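# Cap the marker with two arms, leave it on table

## Task

Get the cap pressed fully onto the marker, with the capped marker resting entirely on the table. The robot must be touching the marker or the cap at the moment the cap first becomes fully seated, or the result is worth nothing. Neither the marker nor the cap may enter the marked zones around the arm bases at any point, whether resting on the table or lifted. It only counts if the result holds without the robot supporting it at the end. Finish by releasing everything and moving the grippers away.

## Robot and tools

The robot has two arms, left_arm and right_arm, in a physics simulation. The names are labels only and do not correspond to image left or right. Objects may occasionally get a brief shove from outside, and anything that leaves the table fails the task.

Frame: every printed gripper pose uses a single scene frame. The origin sits on the table surface midway between the arms, +x points out over the table, +z points up, and left_arm is on the +y side. The state line reads `left_arm: …` | `right_arm: …` and gives end_effector_position in metres plus end_effector_quat_wxyz. The printed position may be off from the true one, more so when the arm is stretched far. The gripper fingers point along its own +z and close along its own y. The reported point lies between the finger pads, about 1 cm back from the tips.

Tool execute_actions takes "actions", a list holding at most one item, and an optional "pictures" boolean. Pictures come by default.
- LOOK: {"actions": []} sends nothing and returns the current state.
- ACT: {"actions": [{"rows": [[...]], "steps": 15}]}. "steps" can be 1 to 15 and defaults to 15. Each control step lasts 1/30 s. Each row is used for one step, and the last row repeats if there are fewer rows than steps. Up to 15 rows are allowed.
- WAIT: {"actions": [{"steps": N}]} with N up to 300. It sends no command and returns once N steps have passed since the previous result. Your reply time counts toward those steps.
A call that is refused sends nothing to the robot.

Row layout: every row is one list of 14 plain numbers covering both arms, even when only one arm moves. The first 7 are for left_arm: waist, shoulder, elbow, wrist pitch, wrist yaw, wrist roll, then opening. The next 7 are the same for right_arm. The joint values are absolute target angles in radians, in the same form as the Joint positions line; they are not offsets. Stated ranges per arm are: waist -2.880..2.880, shoulder 0.000..3.142, elbow 0.000..3.019, wrist pitch -1.693..1.571, wrist yaw -1.571..1.571, wrist roll -2.094..2.094. A call is refused if a target lies more than 0.019 rad beyond a stated end and also further out than that joint's last reported angle. The true ends can differ from the stated ones by up to 0.019 rad either way. A target past the true end is clipped to it, and the result then says "joint sent to its limit"; this may refer to an earlier action that is still running. If that line is missing, the joint is not necessarily free to go further. Opening is absolute on a scale from -1 (closed) to +1 (fully open).

Motion limits: each control step, a joint's target is held within a fixed lead of its measured angle. The leads are waist 0.264, shoulder 0.32, elbow 0.276, wrist pitch 0.33, wrist yaw 0.186 and wrist roll 0.522 rad. If the targets would put a gripper more than 70 mm from its measured position, the whole arm's targets are pulled back, so large moves take several actions. Between calls, the arms keep heading to the last row sent. That stops once all of them have nearly stopped moving, or once any step is HELD. After that only a new action moves or presses further, though fingers finish opening or closing.

Result lines:
- Joint positions and Joint velocities: one block per arm, giving the joints in column order (rad, rad/s) followed by the finger-pad gap (m, m/s; 0.094 m means fully open).
- grip_measured: the measured opening on the command scale. Each gripper may be off by up to about 1 mm, with a fixed error per scene. Away from ±1, the fingers go to where grip_measured would equal your command. For a firm hold, command about 0.03 below grip_measured; a smaller gap holds more lightly. Pad force tops out around 50-62 N, is weaker on parts thinner than about 2 mm, and can spike briefly on first contact.
- "joint command not followed": the clearance check altered or blocked joint targets on some steps; the rest of the row was still applied.
- HELD: marks steps where your row, or part of it, was not sent.
- Joint torques: these follow the joint order without the gripper and show the drive's total output. They are nonzero even in free air, carry a per-unit offset, scale and noise, and friction can hide or fake a load.
- MOTOR HOT appears from 85 °C. At 100 °C an OVER-TEMPERATURE FAULT occurs: that arm and its gripper stop holding and drop until they cool. Holding loads heats the motors, including while you are thinking.

Tool zoom_image: give "camera" (one of cam_head_left, cam_head_right, cam_high, cam_low, cam_left_wrist, cam_right_wrist; all 504x504) and "region" [x0, y0, x1, y1] in pixels from the top-left corner, at most 504x504. It returns a sharper crop of that camera's latest image.

Tool finished_scene: give {"scene": n}. The goal must be met and must stay met. Replying without a tool call ends all remaining scenes.

Things to avoid:

- Arms hitting or pressing on each other, which can end the scene.
- The marker or cap entering the zones around the arm bases.
- Letting the cap seat without the robot touching a part.
- Finishing while still holding the parts.



Each tool is called as name(argument=value, ...), one argument or row to a line, values as JSON.

## Session

execute_actions(
  actions=[],
)

Scene clock: 0.00 s of 5100.00 s.
left_arm: end_effector_position=(+0.8114, +0.0841, +0.1335) grip_measured=+1.000 end_effector_quat_wxyz=(+0.509, +0.119, +0.834, -0.180) | right_arm: end_effector_position=(+0.3735, -0.3533, +0.2999) grip_measured=+1.000 end_effector_quat_wxyz=(+0.106, +0.159, +0.978, +0.087)
Joint positions: left_arm=[-0.287  2.237  1.837 -0.051  0.282 -0.064  0.094] | right_arm=[-0.061  1.068  1.179 -1.455 -0.158  0.252  0.094]
Joint velocities: left_arm=[-0.005  0.015 -0.027  0.007  0.007 -0.051  0.   ] | right_arm=[-0.015 -0.005 -0.017 -0.012  0.022  0.081  0.   ]
Joint torques (N m, as the arm reports them, + toward a larger angle): no reading
Motor temperatures (°C, as the motors report them): left_arm=[23 21 22 23 21 21] | right_arm=[21 23 22 23 25 25]

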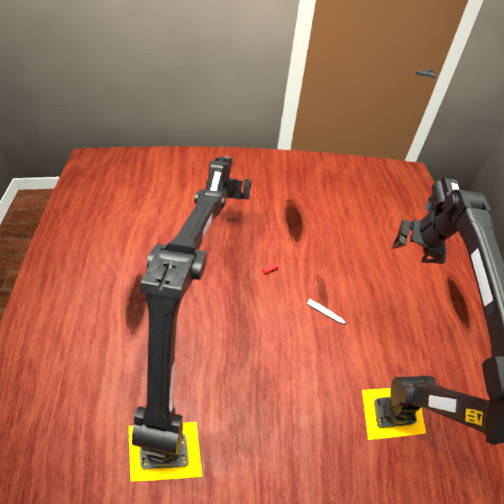

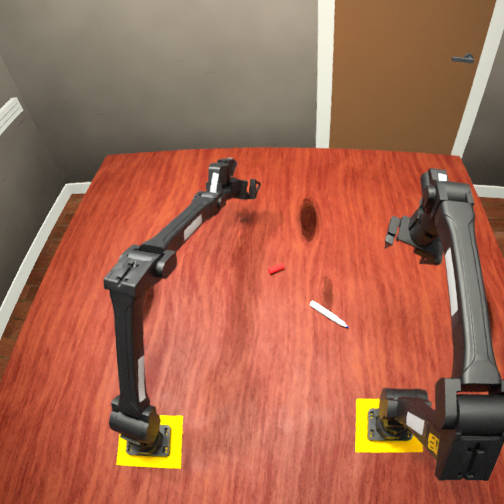

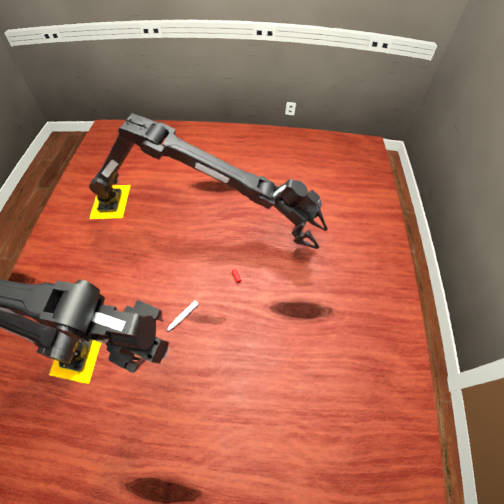

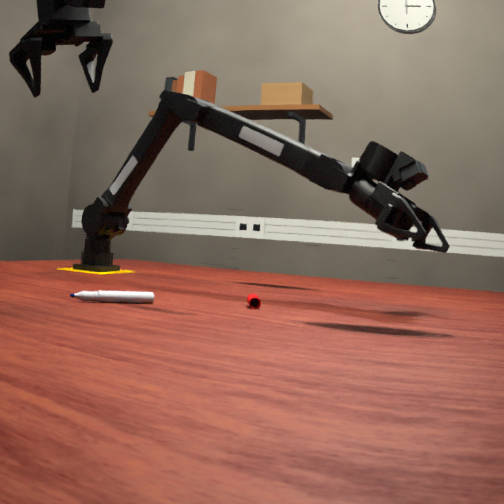

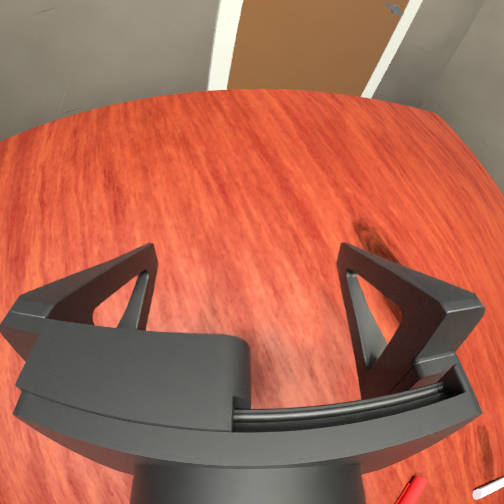

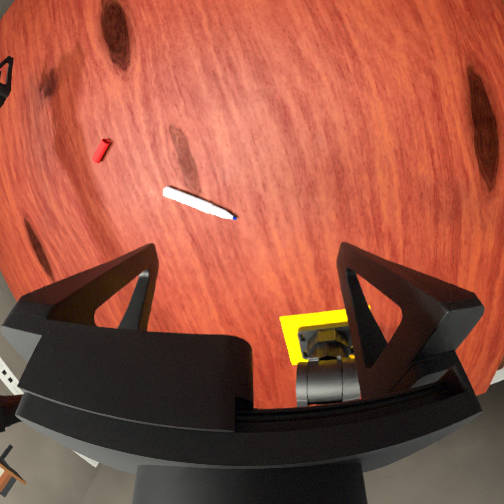

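execute_actions(
  actions=[
    {"rows":[[-0.287,1.571,1.3,-1.3,0,0,1,0,1.571,1.571,-1.571,0,0,1]],"steps":15},
  ],
  pictures=false,
)

execute_actions(
  actions=[
    {"steps":60},
  ],
)

Scene clock: 26.13 s of 5100.00 s.
left_arm: end_effector_position=(+0.4908, +0.1868, +0.1527) grip_measured=+1.000 end_effector_quat_wxyz=(+0.142, +0.074, +0.987, -0.016) | right_arm: end_effector_position=(+0.5152, -0.3656, +0.2290) grip_measured=+1.000 end_effector_quat_wxyz=(-0.030, +0.029, +0.999, +0.001)
Joint positions: left_arm=[-0.288  1.624  1.314 -0.974  0.004 -0.021  0.094] | right_arm=[-0.004  1.626  1.546 -1.552 -0.002  0.026  0.094]
Joint velocities: left_arm=[-0.015 -1.06  -0.012 -3.06  -0.095  0.081  0.   ] | right_arm=[-0.015  0.005  0.007 -0.046 -0.051 -0.11   0.   ]
Joint torques (N m, as the arm reports them, + toward a larger angle): left_arm=[ -0.14 -12.99   8.75   0.56  -0.07   0.08] | right_arm=[  1.09 -21.5   12.98  -0.57   0.12  -0.02]
Motor temperatures (°C, as the motors report them): left_arm=[23 24 25 23 21 21] | right_arm=[21 23 26 23 25 25]
Steps of this call (steps 1 to 90: nothing new was sent; then 22.63 s passed at rest; steps 91 to 105: all 15 steps of this action). Readings (joint positions):
91: left_arm=[-0.288 2.220 1.814 -0.083 0.226 -0.059] | right_arm=[-0.055 1.087 1.200 -1.479 -0.099 0.224]
92: left_arm=[-0.288 2.181 1.757 -0.141 0.167 -0.054] | right_arm=[-0.048 1.125 1.247 -1.512 -0.058 0.196]
94: left_arm=[-0.288 2.092 1.632 -0.257 0.081 -0.047] | right_arm=[-0.032 1.234 1.363 -1.536 -0.024 0.153]
98: left_arm=[-0.288 1.910 1.424 -0.472 0.024 -0.037] | right_arm=[-0.013 1.460 1.528 -1.540 -0.005 0.084]
105: the state above

Scene clock: 28.13 s of 5100.00 s.
left_arm: end_effector_position=(+0.4092, +0.2011, +0.1558) grip_measured=+1.000 end_effector_quat_wxyz=(+0.001, +0.081, +0.997, -0.001) | right_arm: end_effector_position=(+0.5086, -0.3654, +0.2506) grip_measured=+1.000 end_effector_quat_wxyz=(-0.009, +0.021, +1.000, +0.001)
Joint positions: left_arm=[-0.288  1.58   1.296 -1.286  0.002 -0.009  0.094] | right_arm=[-0.004  1.578  1.546 -1.557 -0.002  0.011  0.094]
Joint velocities: left_arm=[-0.005 -0.005  0.002  0.012 -0.095 -0.051  0.   ] | right_arm=[-0.015 -0.015  0.007  0.002 -0.037 -0.022  0.   ]
Joint torques (N m, as the arm reports them, + toward a larger angle): left_arm=[ -0.17 -13.24   9.93  -0.58  -0.06   0.08] | right_arm=[  1.36 -17.15  13.17  -0.33   0.18   0.  ]
Motor temperatures (°C, as the motors report them): left_arm=[23 24 25 23 21 22] | right_arm=[21 23 26 23 25 25]
Steps of this call (steps 1 to 30: the robot went on to your last target; steps 31 to 60: nothing new was sent). Readings (joint positions):
1: left_arm=[-0.288 1.591 1.313 -1.081 0.003 -0.019] | right_arm=[-0.004 1.622 1.546 -1.554 -0.002 0.023]
2: left_arm=[-0.288 1.562 1.312 -1.166 0.002 -0.017] | right_arm=[-0.004 1.616 1.546 -1.554 -0.002 0.021]
4: left_arm=[-0.288 1.529 1.309 -1.251 0.002 -0.014] | right_arm=[-0.004 1.602 1.546 -1.556 -0.002 0.017]
8: left_arm=[-0.288 1.536 1.307 -1.283 0.002 -0.011] | right_arm=[-0.004 1.581 1.546 -1.557 -0.002 0.013]
60: the state above
All arms were judged still, so your last target was given up. Only a new action makes them travel on or press farther. Fingers that are still opening or closing keep moving.

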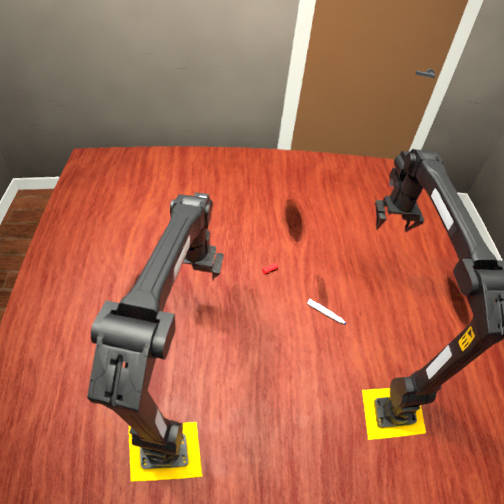

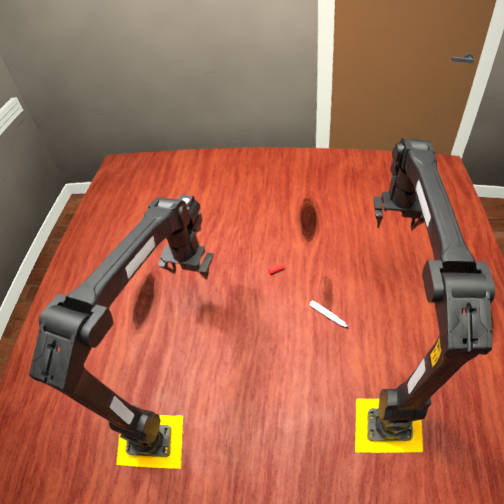

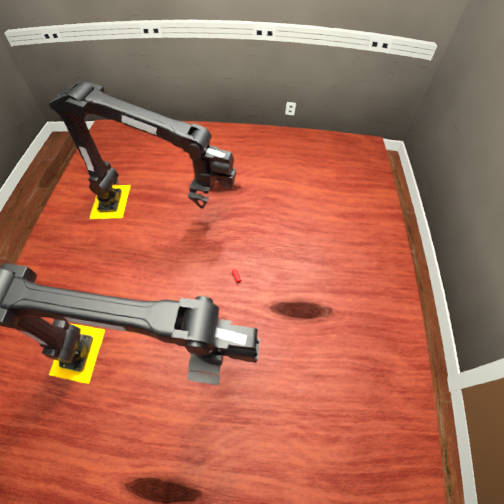

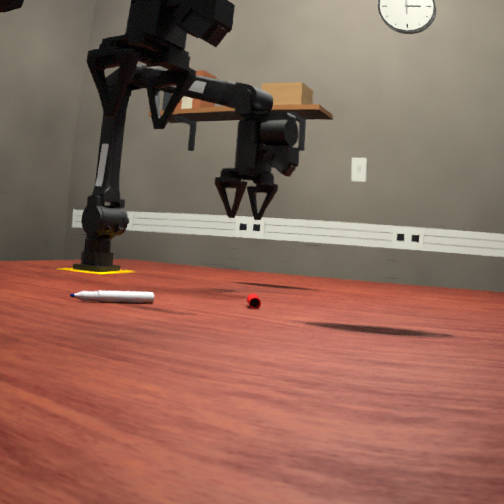

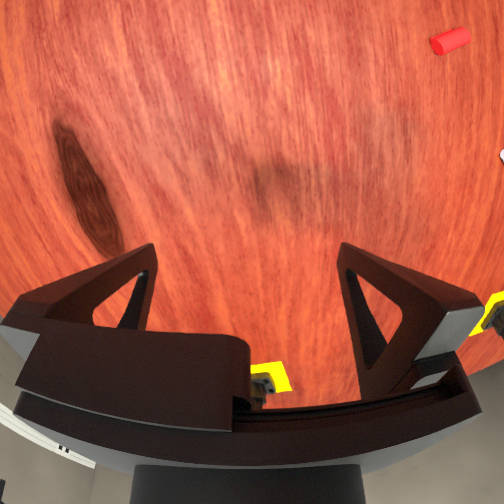

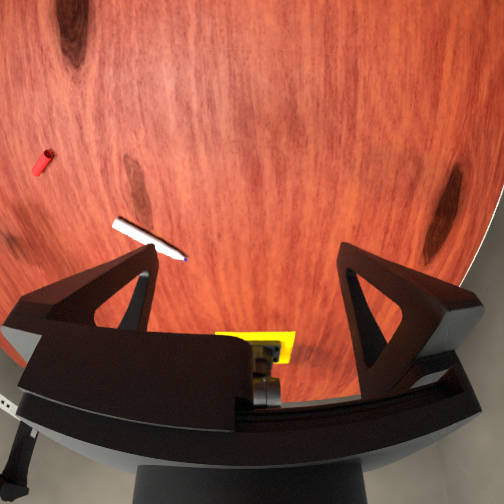

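execute_actions(
  actions=[
    {"rows":[[-0.25,1.571,1.3,-1.3,0,0,1,0.05,1.58,1.555,-1.545,0,-0.1,1],[-0.21,1.571,1.3,-1.3,0,0,1,0.11,1.59,1.54,-1.515,0,-0.2,1],[-0.17,1.571,1.3,-1.3,0,0,1,0.17,1.6,1.52,-1.485,0,-0.3,1],[-0.13,1.571,1.3,-1.3,0,0,1,0.23,1.61,1.5,-1.455,0,-0.4,1],[-0.09,1.571,1.3,-1.3,0,0,1,0.29,1.62,1.48,-1.425,0,-0.5,1],[-0.05,1.571,1.3,-1.3,0,0,1,0.35,1.63,1.46,-1.395,0,-0.6,1],[-0.01,1.571,1.3,-1.3,0,0,1,0.41,1.64,1.44,-1.365,0,-0.7,1],[0.03,1.571,1.3,-1.3,0,0,1,0.47,1.65,1.42,-1.335,0,-0.8,1],[0.07,1.571,1.3,-1.3,0,0,1,0.53,1.66,1.4,-1.305,0,-0.9,1],[0.11,1.571,1.3,-1.3,0,0,1,0.59,1.67,1.38,-1.275,0,-1.0,1],[0.15,1.571,1.3,-1.3,0,0,1,0.64,1.68,1.36,-1.245,0,-1.1,1],[0.18,1.571,1.3,-1.3,0,0,1,0.685,1.694,1.35,-1.218,0,-1.17,1]],"steps":15},
  ],
  pictures=false,
)

execute_actions(
  actions=[
    {"steps":30},
  ],
)

Scene clock: 97.70 s of 5100.00 s.
left_arm: end_effector_position=(+0.3918, +0.4279, +0.1558) grip_measured=+1.000 end_effector_quat_wxyz=(+0.000, -0.166, +0.986, +0.002) | right_arm: end_effector_position=(+0.4724, -0.1186, +0.1774) grip_measured=+1.000 end_effector_quat_wxyz=(+0.020, -0.524, +0.851, -0.003)
Joint positions: left_arm=[ 0.209  1.58   1.296 -1.286 -0.004 -0.007  0.094] | right_arm=[ 0.521  1.62   1.403 -1.313  0.004 -0.611  0.094]
Joint velocities: left_arm=[ 0.64  -0.015  0.002 -0.022  0.066 -0.037  0.   ] | right_arm=[ 1.245  0.259 -0.315  0.51  -0.007 -1.575  0.   ]
Joint torques (N m, as the arm reports them, + toward a larger angle): left_arm=[ -6.45 -13.31   9.96  -0.57   0.27   0.06] | right_arm=[  0.78 -14.5    9.57   0.38  -0.15   0.02]
Motor temperatures (°C, as the motors report them): left_arm=[23 23 25 23 21 22] | right_arm=[21 24 28 23 25 25]
Steps of this call (steps 1 to 90: nothing new was sent; then 66.07 s passed at rest; steps 91 to 105: all 15 steps of this action). Readings (joint positions):
91: left_arm=[-0.286 1.580 1.296 -1.286 0.002 -0.009] | right_arm=[-0.001 1.578 1.546 -1.557 -0.000 -0.005]
92: left_arm=[-0.281 1.580 1.296 -1.286 0.002 -0.008] | right_arm=[0.009 1.578 1.545 -1.553 0.002 -0.038]
94: left_arm=[-0.250 1.580 1.296 -1.286 0.003 -0.007] | right_arm=[0.054 1.578 1.537 -1.525 0.004 -0.117]
98: left_arm=[-0.101 1.580 1.296 -1.286 0.003 -0.007] | right_arm=[0.213 1.580 1.497 -1.456 0.004 -0.290]
105: the state above

Scene clock: 98.70 s of 5100.00 s.
left_arm: end_effector_position=(+0.3954, +0.4168, +0.1558) grip_measured=+1.000 end_effector_quat_wxyz=(+0.001, -0.153, +0.988, +0.001) | right_arm: end_effector_position=(+0.4295, -0.0521, +0.1202) grip_measured=+1.000 end_effector_quat_wxyz=(+0.007, +0.787, -0.617, -0.002)
Joint positions: left_arm=[ 0.185  1.58   1.296 -1.286 -0.001 -0.007  0.094] | right_arm=[ 0.68   1.696  1.344 -1.233 -0.001 -1.159  0.094]
Joint velocities: left_arm=[ 0.005 -0.005  0.012  0.017 -0.007 -0.007  0.   ] | right_arm=[-0.005 -0.015 -0.012  0.007 -0.066 -0.051  0.   ]
Joint torques (N m, as the arm reports them, + toward a larger angle): left_arm=[ -0.72 -13.37   9.93  -0.57   0.1    0.06] | right_arm=[  1.59 -16.97  10.35   0.65   0.02  -0.08]
Motor temperatures (°C, as the motors report them): left_arm=[23 23 25 23 21 22] | right_arm=[21 24 27 23 25 25]
Steps of this call (steps 1 to 30: the robot went on to your last target). Readings (joint positions):
1: left_arm=[0.225 1.580 1.296 -1.286 -0.005 -0.007] | right_arm=[0.564 1.630 1.392 -1.294 0.003 -0.678]
2: left_arm=[0.230 1.580 1.296 -1.286 -0.005 -0.007] | right_arm=[0.607 1.641 1.381 -1.274 0.003 -0.761]
4: left_arm=[0.222 1.580 1.296 -1.286 -0.004 -0.007] | right_arm=[0.680 1.665 1.363 -1.245 -0.001 -0.905]
8: left_arm=[0.193 1.580 1.296 -1.286 -0.002 -0.007] | right_arm=[0.734 1.695 1.345 -1.235 -0.003 -1.057]
30: the state above

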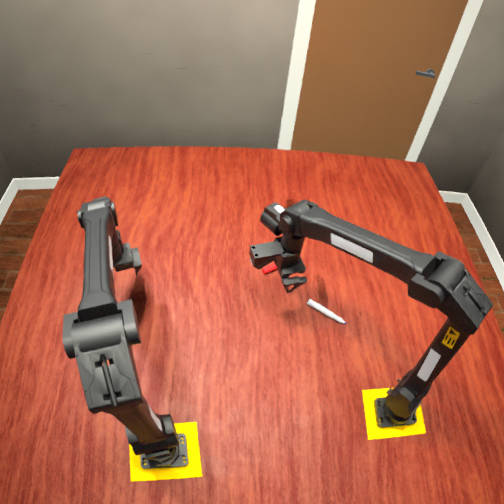

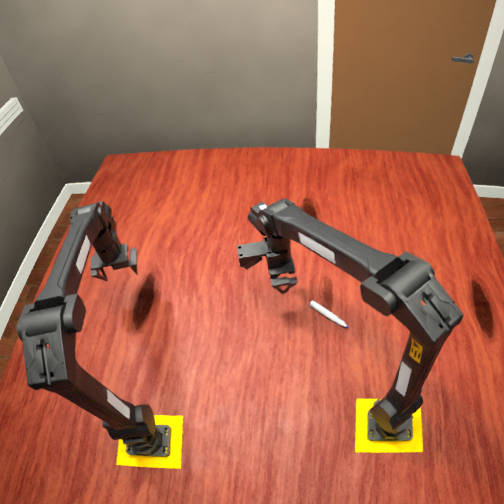

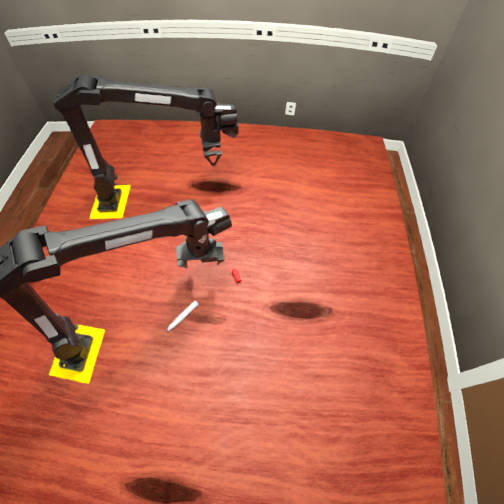

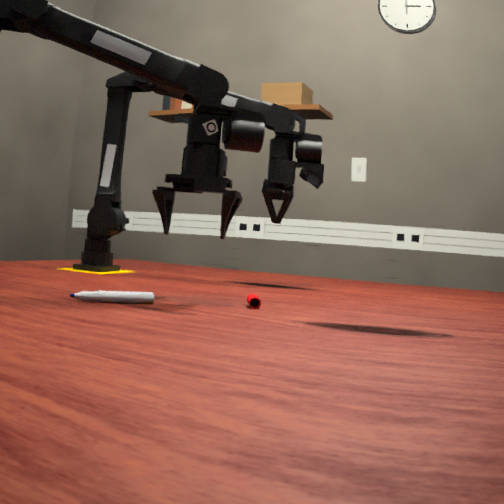

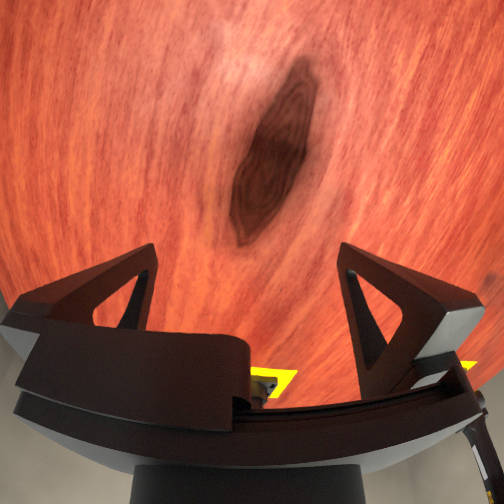

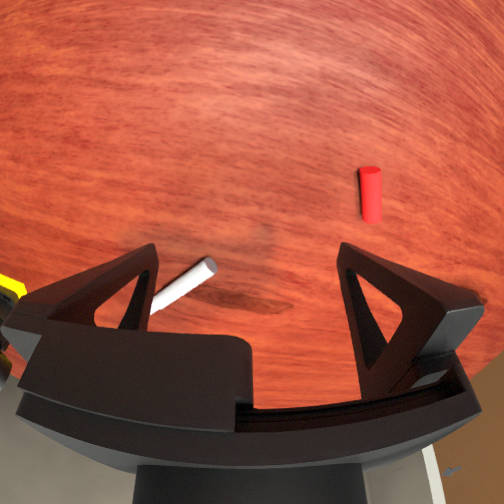

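execute_actions(
  actions=[
    {"rows":[[0.18,1.571,1.3,-1.3,0,0,1,0.678,1.71,1.38,-1.21,0,-1.19,1],[0.18,1.571,1.3,-1.3,0,0,1,0.67,1.735,1.4,-1.2,0,-1.21,1],[0.18,1.571,1.3,-1.3,0,0,1,0.662,1.76,1.42,-1.19,0,-1.23,1],[0.18,1.571,1.3,-1.3,0,0,1,0.654,1.785,1.44,-1.18,0,-1.25,1],[0.18,1.571,1.3,-1.3,0,0,1,0.646,1.81,1.46,-1.17,0,-1.27,1],[0.18,1.571,1.3,-1.3,0,0,1,0.638,1.835,1.48,-1.16,0,-1.29,1],[0.18,1.571,1.3,-1.3,0,0,1,0.63,1.86,1.5,-1.15,0,-1.31,1],[0.18,1.571,1.3,-1.3,0,0,1,0.622,1.885,1.52,-1.14,0,-1.33,1],[0.18,1.571,1.3,-1.3,0,0,1,0.614,1.91,1.54,-1.13,0,-1.35,1],[0.18,1.571,1.3,-1.3,0,0,1,0.608,1.93,1.555,-1.13,0,-1.35,1],[0.18,1.571,1.3,-1.3,0,0,1,0.608,1.945,1.555,-1.13,0,-1.35,1],[0.18,1.571,1.3,-1.3,0,0,1,0.608,1.96,1.555,-1.13,0,-1.35,1]],"steps":15},
  ],
  pictures=false,
)

execute_actions(
  actions=[
    {"steps":30},
  ],
)

Scene clock: 116.77 s of 5100.00 s.
left_arm: end_effector_position=(+0.3954, +0.4168, +0.1558) grip_measured=+1.000 end_effector_quat_wxyz=(+0.001, -0.153, +0.988, +0.001) | right_arm: end_effector_position=(+0.5223, -0.0373, +0.0551) grip_measured=+1.000 end_effector_quat_wxyz=(-0.005, +0.812, -0.584, +0.002)
Joint positions: left_arm=[ 0.185  1.58   1.296 -1.286 -0.001 -0.007  0.094] | right_arm=[ 0.603  1.948  1.526 -1.137 -0.001 -1.32   0.094]
Joint velocities: left_arm=[-0.005  0.005  0.012  0.007 -0.022 -0.007  0.   ] | right_arm=[-0.093  0.376 -0.007 -0.012  0.007 -0.154  0.   ]
Joint torques (N m, as the arm reports them, + toward a larger angle): left_arm=[ -0.69 -13.42   9.93  -0.57   0.09   0.06] | right_arm=[  1.95 -22.12  12.52   0.25  -0.05  -0.04]
Motor temperatures (°C, as the motors report them): left_arm=[23 23 25 23 21 22] | right_arm=[21 25 27 23 25 25]
Steps of this call (steps 1 to 15: the robot went on to your last target; steps 16 to 90: nothing new was sent; then 14.57 s passed at rest; steps 91 to 105: all 15 steps of this action). Readings (joint positions):
91: left_arm=[0.185 1.580 1.296 -1.286 -0.001 -0.007] | right_arm=[0.680 1.696 1.344 -1.232 -0.001 -1.163]
92: left_arm=[0.185 1.580 1.296 -1.286 -0.001 -0.007] | right_arm=[0.680 1.697 1.345 -1.229 -0.001 -1.169]
94: left_arm=[0.185 1.580 1.296 -1.286 -0.001 -0.007] | right_arm=[0.678 1.711 1.362 -1.220 -0.001 -1.191]
98: left_arm=[0.185 1.580 1.296 -1.286 -0.001 -0.007] | right_arm=[0.656 1.795 1.451 -1.179 -0.001 -1.251]
105: the state above

Scene clock: 117.77 s of 5100.00 s.
left_arm: end_effector_position=(+0.3954, +0.4168, +0.1558) grip_measured=+1.000 end_effector_quat_wxyz=(+0.001, -0.153, +0.988, +0.001) | right_arm: end_effector_position=(+0.5215, -0.0386, +0.0446) grip_measured=+1.000 end_effector_quat_wxyz=(+0.003, +0.817, -0.576, -0.002)
Joint positions: left_arm=[ 0.185  1.58   1.296 -1.286 -0.001 -0.007  0.094] | right_arm=[ 0.602  1.967  1.526 -1.137 -0.001 -1.339  0.094]
Joint velocities: left_arm=[-0.015 -0.015 -0.012  0.007 -0.081  0.007  0.   ] | right_arm=[-0.015 -0.005  0.012  0.002 -0.066  0.066  0.   ]
Joint torques (N m, as the arm reports them, + toward a larger angle): left_arm=[ -0.65 -13.4    9.93  -0.54   0.09   0.06] | right_arm=[  0.93 -22.02  12.28   0.23   0.03   0.  ]
Motor temperatures (°C, as the motors report them): left_arm=[23 23 25 23 21 22] | right_arm=[21 25 27 23 25 25]
Steps of this call (steps 1 to 30: the robot went on to your last target). Readings (joint positions):
1: left_arm=[0.185 1.580 1.296 -1.286 -0.001 -0.007] | right_arm=[0.601 1.959 1.526 -1.137 -0.001 -1.324]
2: left_arm=[0.185 1.580 1.296 -1.286 -0.001 -0.007] | right_arm=[0.600 1.965 1.526 -1.137 -0.001 -1.327]
4: left_arm=[0.185 1.580 1.296 -1.286 -0.001 -0.007] | right_arm=[0.601 1.968 1.526 -1.137 -0.001 -1.331]
8: left_arm=[0.185 1.580 1.296 -1.286 -0.001 -0.007] | right_arm=[0.602 1.967 1.526 -1.137 -0.001 -1.336]
30: the state above
All arms were judged still, so your last target was given up. Only a new action makes them travel on or press farther. Fingers that are still opening or closing keep moving.

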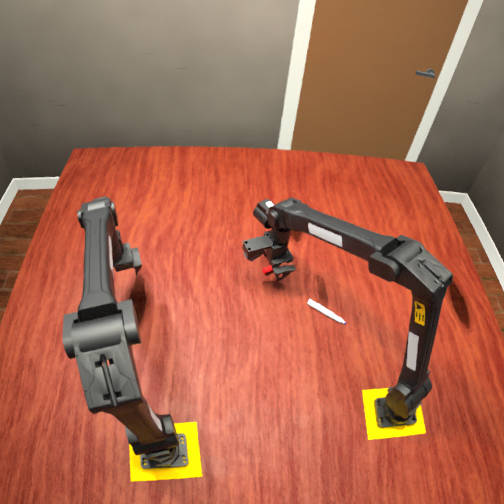

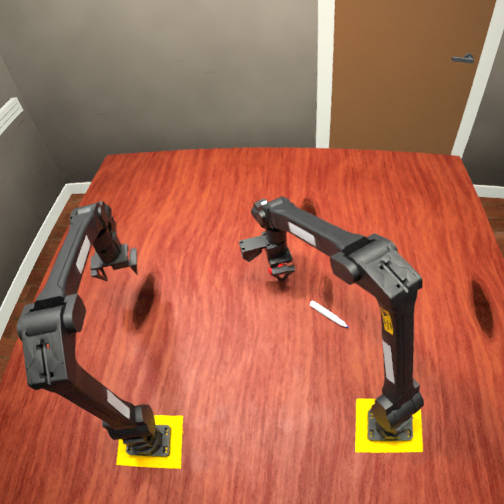

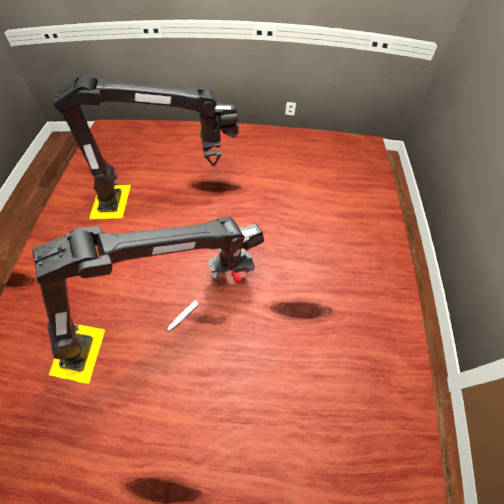

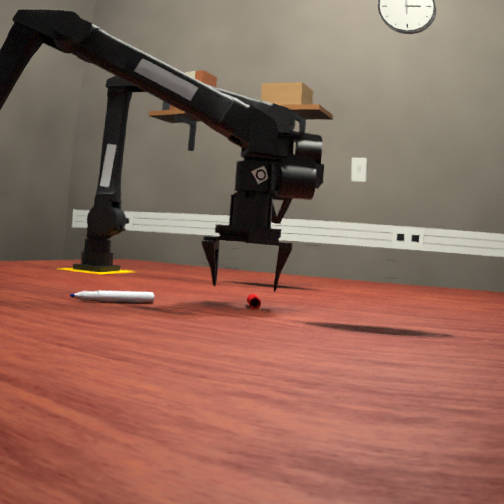

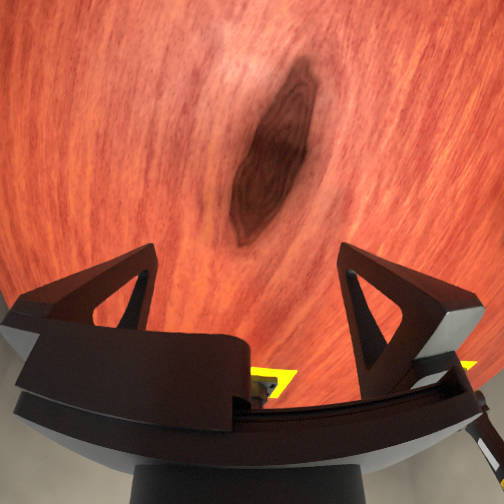

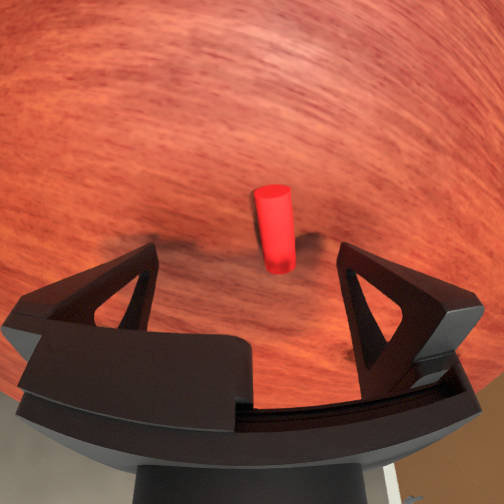

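execute_actions(
  actions=[
    {"rows":[[0.18,1.571,1.3,-1.3,0,0,1,0.6,1.968,1.562,-1.124,0,-1.39,0.8],[0.18,1.571,1.3,-1.3,0,0,1,0.596,1.976,1.569,-1.118,0,-1.43,0.7],[0.18,1.571,1.3,-1.3,0,0,1,0.594,1.984,1.576,-1.112,0,-1.47,0.6],[0.18,1.571,1.3,-1.3,0,0,1,0.594,1.992,1.582,-1.106,0,-1.47,0.5],[0.18,1.571,1.3,-1.3,0,0,1,0.594,2.0,1.582,-1.1,0,-1.47,0.4],[0.18,1.571,1.3,-1.3,0,0,1,0.594,2.008,1.582,-1.094,0,-1.47,0.3],[0.18,1.571,1.3,-1.3,0,0,1,0.594,2.015,1.582,-1.088,0,-1.47,0.3],[0.18,1.571,1.3,-1.3,0,0,1,0.594,2.021,1.582,-1.088,0,-1.47,0.3]],"steps":15},
  ],
  pictures=false,
)

execute_actions(
  actions=[
    {"steps":20},
  ],
)

Scene clock: 136.60 s of 5100.00 s.
left_arm: end_effector_position=(+0.3954, +0.4168, +0.1558) grip_measured=+1.000 end_effector_quat_wxyz=(+0.001, -0.153, +0.988, +0.001) | right_arm: end_effector_position=(+0.5326, -0.0314, +0.0351) grip_measured=+0.302 end_effector_quat_wxyz=(-0.008, +0.849, -0.529, +0.003)
Joint positions: left_arm=[ 0.185  1.58   1.296 -1.286 -0.001 -0.007  0.094] | right_arm=[ 0.602  1.996  1.544 -1.103 -0.001 -1.453  0.061]
Joint velocities: left_arm=[ 0.005 -0.005 -0.012 -0.012 -0.007 -0.051  0.   ] | right_arm=[ 0.015  0.044 -0.012  0.002 -0.022 -0.139  0.001]
Joint torques (N m, as the arm reports them, + toward a larger angle): left_arm=[ -0.67 -13.45   9.93  -0.57   0.09   0.06] | right_arm=[ -0.09 -20.32  13.23   0.6    0.02  -0.05]
Motor temperatures (°C, as the motors report them): left_arm=[23 23 25 23 21 22] | right_arm=[21 25 27 23 25 25]
Steps of this call (steps 1 to 90: nothing new was sent; then 15.33 s passed at rest; steps 91 to 105: all 15 steps of this action). Readings (joint positions):
91: left_arm=[0.185 1.580 1.296 -1.286 -0.001 -0.007] | right_arm=[0.602 1.967 1.526 -1.137 -0.001 -1.346]
92: left_arm=[0.185 1.580 1.296 -1.286 -0.001 -0.007] | right_arm=[0.602 1.967 1.526 -1.136 -0.001 -1.359]
94: left_arm=[0.185 1.580 1.296 -1.286 -0.001 -0.007] | right_arm=[0.602 1.967 1.528 -1.131 -0.001 -1.394]
98: left_arm=[0.185 1.580 1.296 -1.286 -0.001 -0.007] | right_arm=[0.602 1.974 1.540 -1.111 -0.001 -1.433]
105: the state above

Scene clock: 137.27 s of 5100.00 s.
left_arm: end_effector_position=(+0.3954, +0.4168, +0.1558) grip_measured=+1.000 end_effector_quat_wxyz=(+0.001, -0.153, +0.988, +0.001) | right_arm: end_effector_position=(+0.5324, -0.0315, +0.0338) grip_measured=+0.302 end_effector_quat_wxyz=(-0.007, +0.850, -0.526, +0.003)
Joint positions: left_arm=[ 0.185  1.58   1.296 -1.286 -0.001 -0.007  0.094] | right_arm=[ 0.602  1.998  1.544 -1.103 -0.001 -1.459  0.061]
Joint velocities: left_arm=[-0.005 -0.005 -0.007 -0.022  0.037 -0.037  0.   ] | right_arm=[-0.015 -0.005  0.012 -0.017 -0.007 -0.007 -0.001]
Joint torques (N m, as the arm reports them, + toward a larger angle): left_arm=[ -0.69 -13.36   9.93  -0.56   0.09   0.06] | right_arm=[ -0.23 -19.7   13.44   0.38  -0.01   0.  ]
Motor temperatures (°C, as the motors report them): left_arm=[23 23 25 23 21 22] | right_arm=[21 25 28 23 25 25]
Steps of this call (steps 1 to 15: the robot went on to your last target; steps 16 to 20: nothing new was sent). Readings (joint positions):
1: left_arm=[0.185 1.580 1.296 -1.286 -0.001 -0.007] | right_arm=[0.602 1.997 1.544 -1.103 -0.001 -1.455]
2: left_arm=[0.185 1.580 1.296 -1.286 -0.001 -0.007] | right_arm=[0.602 1.997 1.544 -1.103 -0.001 -1.455]
4: left_arm=[0.185 1.580 1.296 -1.286 -0.001 -0.007] | right_arm=[0.602 1.998 1.544 -1.103 -0.001 -1.457]
8: left_arm=[0.185 1.580 1.296 -1.286 -0.001 -0.007] | right_arm=[0.602 1.998 1.544 -1.103 -0.001 -1.458]
20: the state above
All arms were judged still, so your last target was given up. Only a new action makes them travel on or press farther. Fingers that are still opening or closing keep moving.

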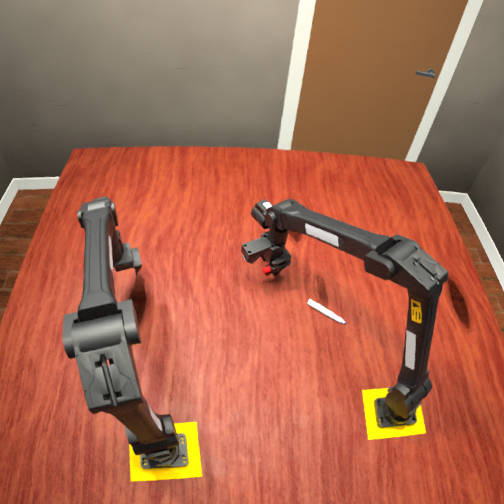

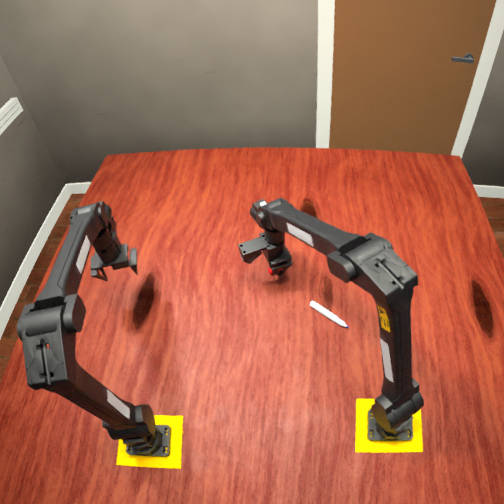

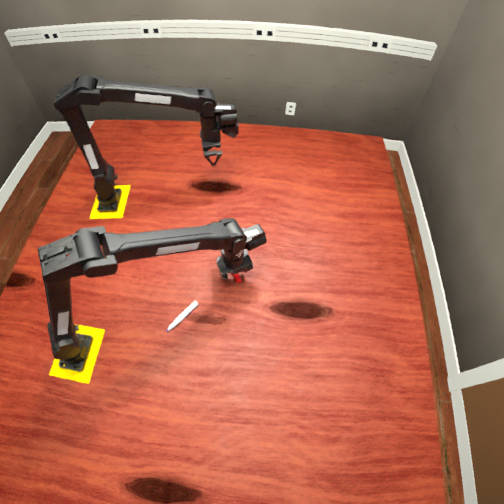

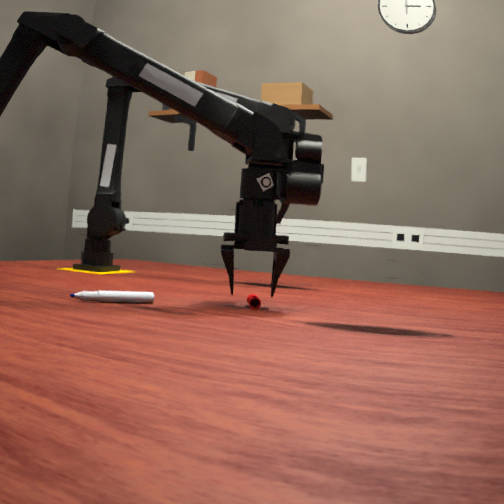

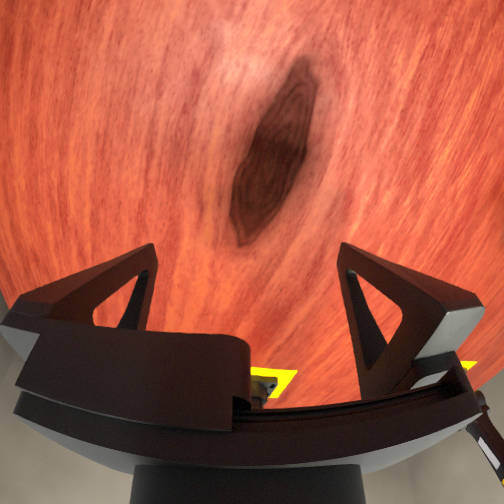

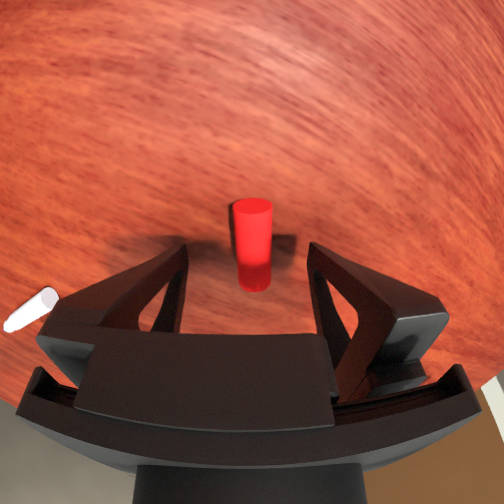

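execute_actions(
  actions=[
    {"rows":[[0.18,1.571,1.3,-1.3,0,0,1,0.6,2.027,1.582,-1.08,0,-1.47,0.3],[0.18,1.571,1.3,-1.3,0,0,1,0.6,2.033,1.582,-1.07,0,-1.47,0.3],[0.18,1.571,1.3,-1.3,0,0,1,0.6,2.039,1.582,-1.063,0,-1.47,0.3],[0.18,1.571,1.3,-1.3,0,0,1,0.6,2.045,1.582,-1.063,0,-1.47,0.3],[0.18,1.571,1.3,-1.3,0,0,1,0.6,2.051,1.582,-1.063,0,-1.47,0.3]],"steps":15},
  ],
  pictures=false,
)

execute_actions(
  actions=[
    {"steps":15},
  ],
)

zoom_image(
  camera="cam_low",
  region=[200,240,310,330],
)

Scene clock: 149.90 s of 5100.00 s.
left_arm: end_effector_position=(+0.3954, +0.4168, +0.1558) grip_measured=+1.000 end_effector_quat_wxyz=(+0.001, -0.153, +0.988, +0.001) | right_arm: end_effector_position=(+0.5347, -0.0300, +0.0163) grip_measured=+0.302 end_effector_quat_wxyz=(-0.004, +0.850, -0.526, +0.001)
Joint positions: left_arm=[ 0.185  1.58   1.296 -1.286 -0.001 -0.007  0.094] | right_arm=[ 0.602  2.029  1.544 -1.078 -0.001 -1.459  0.061]
Joint velocities: left_arm=[ 0.015 -0.005 -0.017  0.017 -0.022  0.022  0.   ] | right_arm=[ 0.005 -0.005  0.022  0.002  0.11   0.037 -0.   ]
Joint torques (N m, as the arm reports them, + toward a larger angle): left_arm=[ -0.67 -13.4    9.92  -0.58   0.1    0.06] | right_arm=[  0.68 -20.12  13.1    0.61   0.03  -0.02]
Motor temperatures (°C, as the motors report them): left_arm=[23 23 25 23 21 22] | right_arm=[21 25 28 23 25 25]
Steps of this call (steps 1 to 90: nothing new was sent; then 9.13 s passed at rest; steps 91 to 105: all 15 steps of this action). Readings (joint positions):
91: left_arm=[0.185 1.580 1.296 -1.286 -0.001 -0.007] | right_arm=[0.602 1.998 1.544 -1.101 -0.001 -1.459]
92: left_arm=[0.185 1.580 1.296 -1.286 -0.001 -0.007] | right_arm=[0.602 1.998 1.544 -1.098 -0.001 -1.459]
94: left_arm=[0.185 1.580 1.296 -1.286 -0.001 -0.007] | right_arm=[0.602 2.001 1.544 -1.086 -0.001 -1.459]
98: left_arm=[0.185 1.580 1.296 -1.286 -0.001 -0.007] | right_arm=[0.602 2.015 1.544 -1.079 -0.001 -1.459]
105: the state above

Scene clock: 150.40 s of 5100.00 s.
left_arm: end_effector_position=(+0.3954, +0.4168, +0.1558) grip_measured=+1.000 end_effector_quat_wxyz=(+0.001, -0.153, +0.988, +0.001) | right_arm: end_effector_position=(+0.5347, -0.0300, +0.0163) grip_measured=+0.302 end_effector_quat_wxyz=(-0.004, +0.850, -0.526, +0.001)
Joint positions: left_arm=[ 0.185  1.58   1.296 -1.286 -0.001 -0.007  0.094] | right_arm=[ 0.602  2.029  1.544 -1.078 -0.001 -1.459  0.061]
Joint velocities: left_arm=[ 0.005 -0.005 -0.007 -0.022  0.007  0.007  0.   ] | right_arm=[-0.005 -0.015 -0.012 -0.007 -0.051  0.037  0.   ]
Joint torques (N m, as the arm reports them, + toward a larger angle): left_arm=[ -0.71 -13.38   9.95  -0.56   0.1    0.06] | right_arm=[  0.41 -19.83  13.06   0.62   0.04  -0.07]
Motor temperatures (°C, as the motors report them): left_arm=[23 23 25 23 21 22] | right_arm=[21 25 28 23 25 25]
Steps of this call (steps 1 to 15: the robot went on to your last target). Readings (joint positions):
1: left_arm=[0.185 1.580 1.296 -1.286 -0.001 -0.007] | right_arm=[0.602 2.029 1.544 -1.078 -0.001 -1.459]
2: left_arm=[0.185 1.580 1.296 -1.286 -0.001 -0.007] | right_arm=[0.602 2.029 1.544 -1.078 -0.001 -1.459]
4: left_arm=[0.185 1.580 1.296 -1.286 -0.001 -0.007] | right_arm=[0.602 2.029 1.544 -1.078 -0.001 -1.459]
8: left_arm=[0.185 1.580 1.296 -1.286 -0.001 -0.007] | right_arm=[0.602 2.029 1.544 -1.078 -0.001 -1.459]
15: the state above
All arms were judged still, so your last target was given up. Only a new action makes them travel on or press farther. Fingers that are still opening or closing keep moving.

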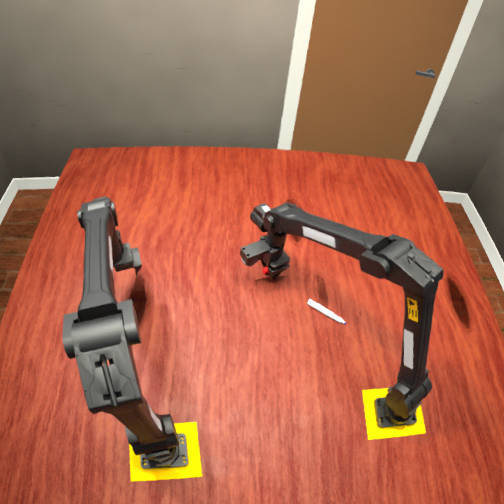

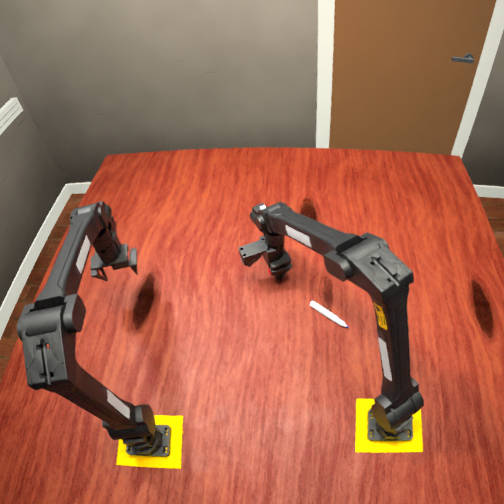

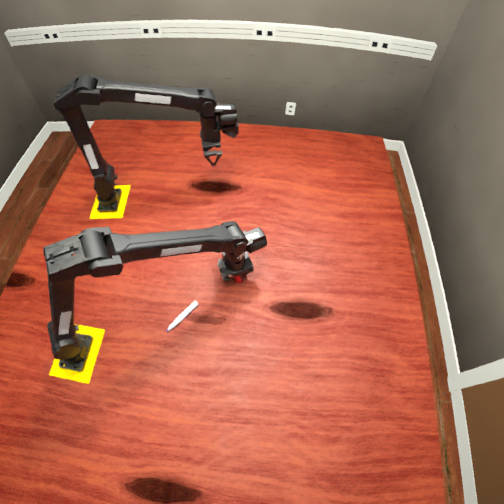

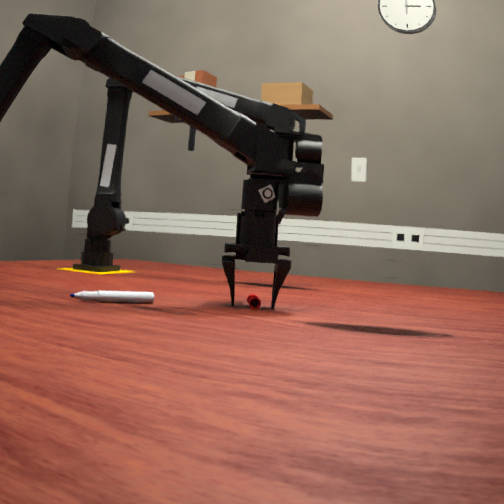

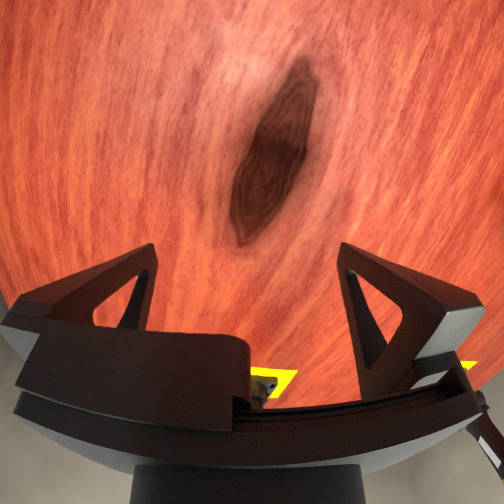

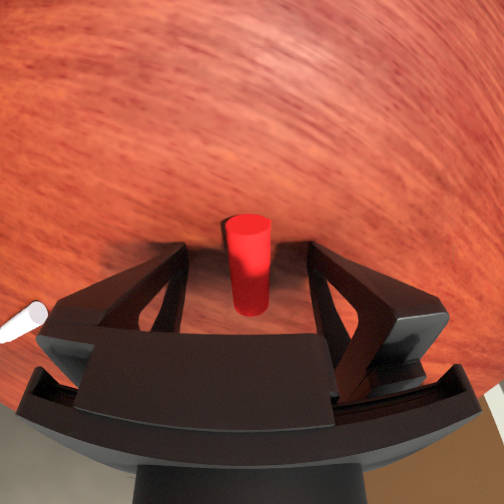

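Region (200, 240, 310, 330) of cam_low's 504x504 image, scaled by 4.582, with more detail than that image has; it fills the top 412 rows of this view, and the rest is white.

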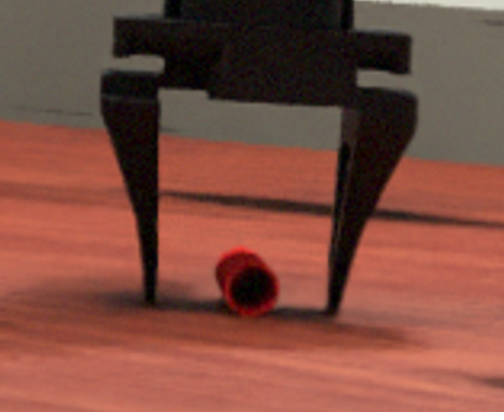

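execute_actions(
  actions=[
    {"rows":[[0.18,1.571,1.3,-1.3,0,0,1,0.6,2.03,1.582,-1.063,0,-1.49,0],[0.18,1.571,1.3,-1.3,0,0,1,0.6,2.03,1.582,-1.063,0,-1.49,-0.3],[0.18,1.571,1.3,-1.3,0,0,1,0.6,2.03,1.582,-1.063,0,-1.49,-0.5],[0.18,1.571,1.3,-1.3,0,0,1,0.6,2.03,1.582,-1.063,0,-1.49,-0.5],[0.18,1.571,1.3,-1.3,0,0,1,0.6,2.03,1.582,-1.063,0,-1.49,-0.5],[0.18,1.571,1.3,-1.3,0,0,1,0.6,2.03,1.582,-1.063,0,-1.49,-0.5],[0.18,1.571,1.3,-1.3,0,0,1,0.6,2.03,1.582,-1.063,0,-1.49,-0.5],[0.18,1.571,1.3,-1.3,0,0,1,0.6,2.03,1.582,-1.063,0,-1.49,-0.55],[0.18,1.571,1.3,-1.3,0,0,1,0.6,2.03,1.582,-1.063,0,-1.49,-0.58],[0.18,1.571,1.3,-1.3,0,0,1,0.6,2.03,1.582,-1.063,0,-1.49,-0.61],[0.18,1.571,1.3,-1.3,0,0,1,0.6,2.03,1.582,-1.063,0,-1.49,-0.64],[0.18,1.571,1.3,-1.3,0,0,1,0.6,2.03,1.582,-1.063,0,-1.49,-0.66]],"steps":15},
  ],
  pictures=false,
)

execute_actions(
  actions=[
    {"steps":10},
  ],
  pictures=false,
)

Scene clock: 172.43 s of 5100.00 s.
left_arm: end_effector_position=(+0.3954, +0.4168, +0.1558) grip_measured=+1.000 end_effector_quat_wxyz=(+0.001, -0.153, +0.988, +0.001) | right_arm: end_effector_position=(+0.5347, -0.0300, +0.0163) grip_measured=-0.629 end_effector_quat_wxyz=(-0.004, +0.855, -0.518, +0.001)
Joint positions: left_arm=[ 0.185  1.58   1.296 -1.286 -0.001 -0.007  0.094] | right_arm=[ 0.602  2.029  1.544 -1.078 -0.001 -1.479  0.017]
Joint velocities: left_arm=[-0.015  0.005 -0.002  0.017  0.022 -0.037  0.   ] | right_arm=[-0.015 -0.015  0.007  0.002 -0.037 -0.007  0.   ]
Joint torques (N m, as the arm reports them, + toward a larger angle): left_arm=[ -0.66 -13.33   9.95  -0.57   0.09   0.06] | right_arm=[  0.69 -21.85  13.05   0.6   -0.01   0.01]
Motor temperatures (°C, as the motors report them): left_arm=[23 23 25 23 21 22] | right_arm=[21 25 29 23 25 25]
Steps of this call (steps 1 to 90: nothing new was sent; then 18.53 s passed at rest; steps 91 to 105: all 15 steps of this action). Readings (joint positions):
91: left_arm=[0.185 1.580 1.296 -1.286 -0.001 -0.007] | right_arm=[0.602 2.029 1.544 -1.078 -0.001 -1.463]
92: left_arm=[0.185 1.580 1.296 -1.286 -0.001 -0.007] | right_arm=[0.602 2.029 1.544 -1.078 -0.001 -1.466]
94: left_arm=[0.185 1.580 1.296 -1.286 -0.001 -0.007] | right_arm=[0.602 2.029 1.544 -1.078 -0.001 -1.471]
98: left_arm=[0.185 1.580 1.296 -1.286 -0.001 -0.007] | right_arm=[0.602 2.029 1.544 -1.078 -0.001 -1.476]
105: the state above

Scene clock: 172.77 s of 5100.00 s.
left_arm: end_effector_position=(+0.3954, +0.4168, +0.1558) grip_measured=+1.000 end_effector_quat_wxyz=(+0.001, -0.153, +0.988, +0.001) | right_arm: end_effector_position=(+0.5347, -0.0300, +0.0163) grip_measured=-0.629 end_effector_quat_wxyz=(-0.004, +0.856, -0.518, +0.001)
Joint positions: left_arm=[ 0.185  1.58   1.296 -1.286 -0.001 -0.007  0.094] | right_arm=[ 0.602  2.029  1.544 -1.078 -0.001 -1.479  0.017]
Joint velocities: left_arm=[-0.015 -0.015 -0.002 -0.012 -0.066 -0.007  0.   ] | right_arm=[-0.015 -0.005  0.007  0.002  0.037 -0.037 -0.001]
Joint torques (N m, as the arm reports them, + toward a larger angle): left_arm=[ -0.61 -13.37   9.93  -0.57   0.09   0.06] | right_arm=[  0.64 -21.52  12.92   0.51  -0.01   0.03]
Motor temperatures (°C, as the motors report them): left_arm=[23 23 25 23 21 22] | right_arm=[21 25 29 23 25 25]
Steps of this call (steps 1 to 10: the robot went on to your last target). Readings (joint positions):
1: left_arm=[0.185 1.580 1.296 -1.286 -0.001 -0.007] | right_arm=[0.602 2.029 1.544 -1.078 -0.001 -1.479]
2: left_arm=[0.185 1.580 1.296 -1.286 -0.001 -0.007] | right_arm=[0.602 2.029 1.544 -1.078 -0.001 -1.479]
4: left_arm=[0.185 1.580 1.296 -1.286 -0.001 -0.007] | right_arm=[0.602 2.029 1.544 -1.078 -0.001 -1.479]
8: left_arm=[0.185 1.580 1.296 -1.286 -0.001 -0.007] | right_arm=[0.602 2.029 1.544 -1.078 -0.001 -1.479]
10: the state above


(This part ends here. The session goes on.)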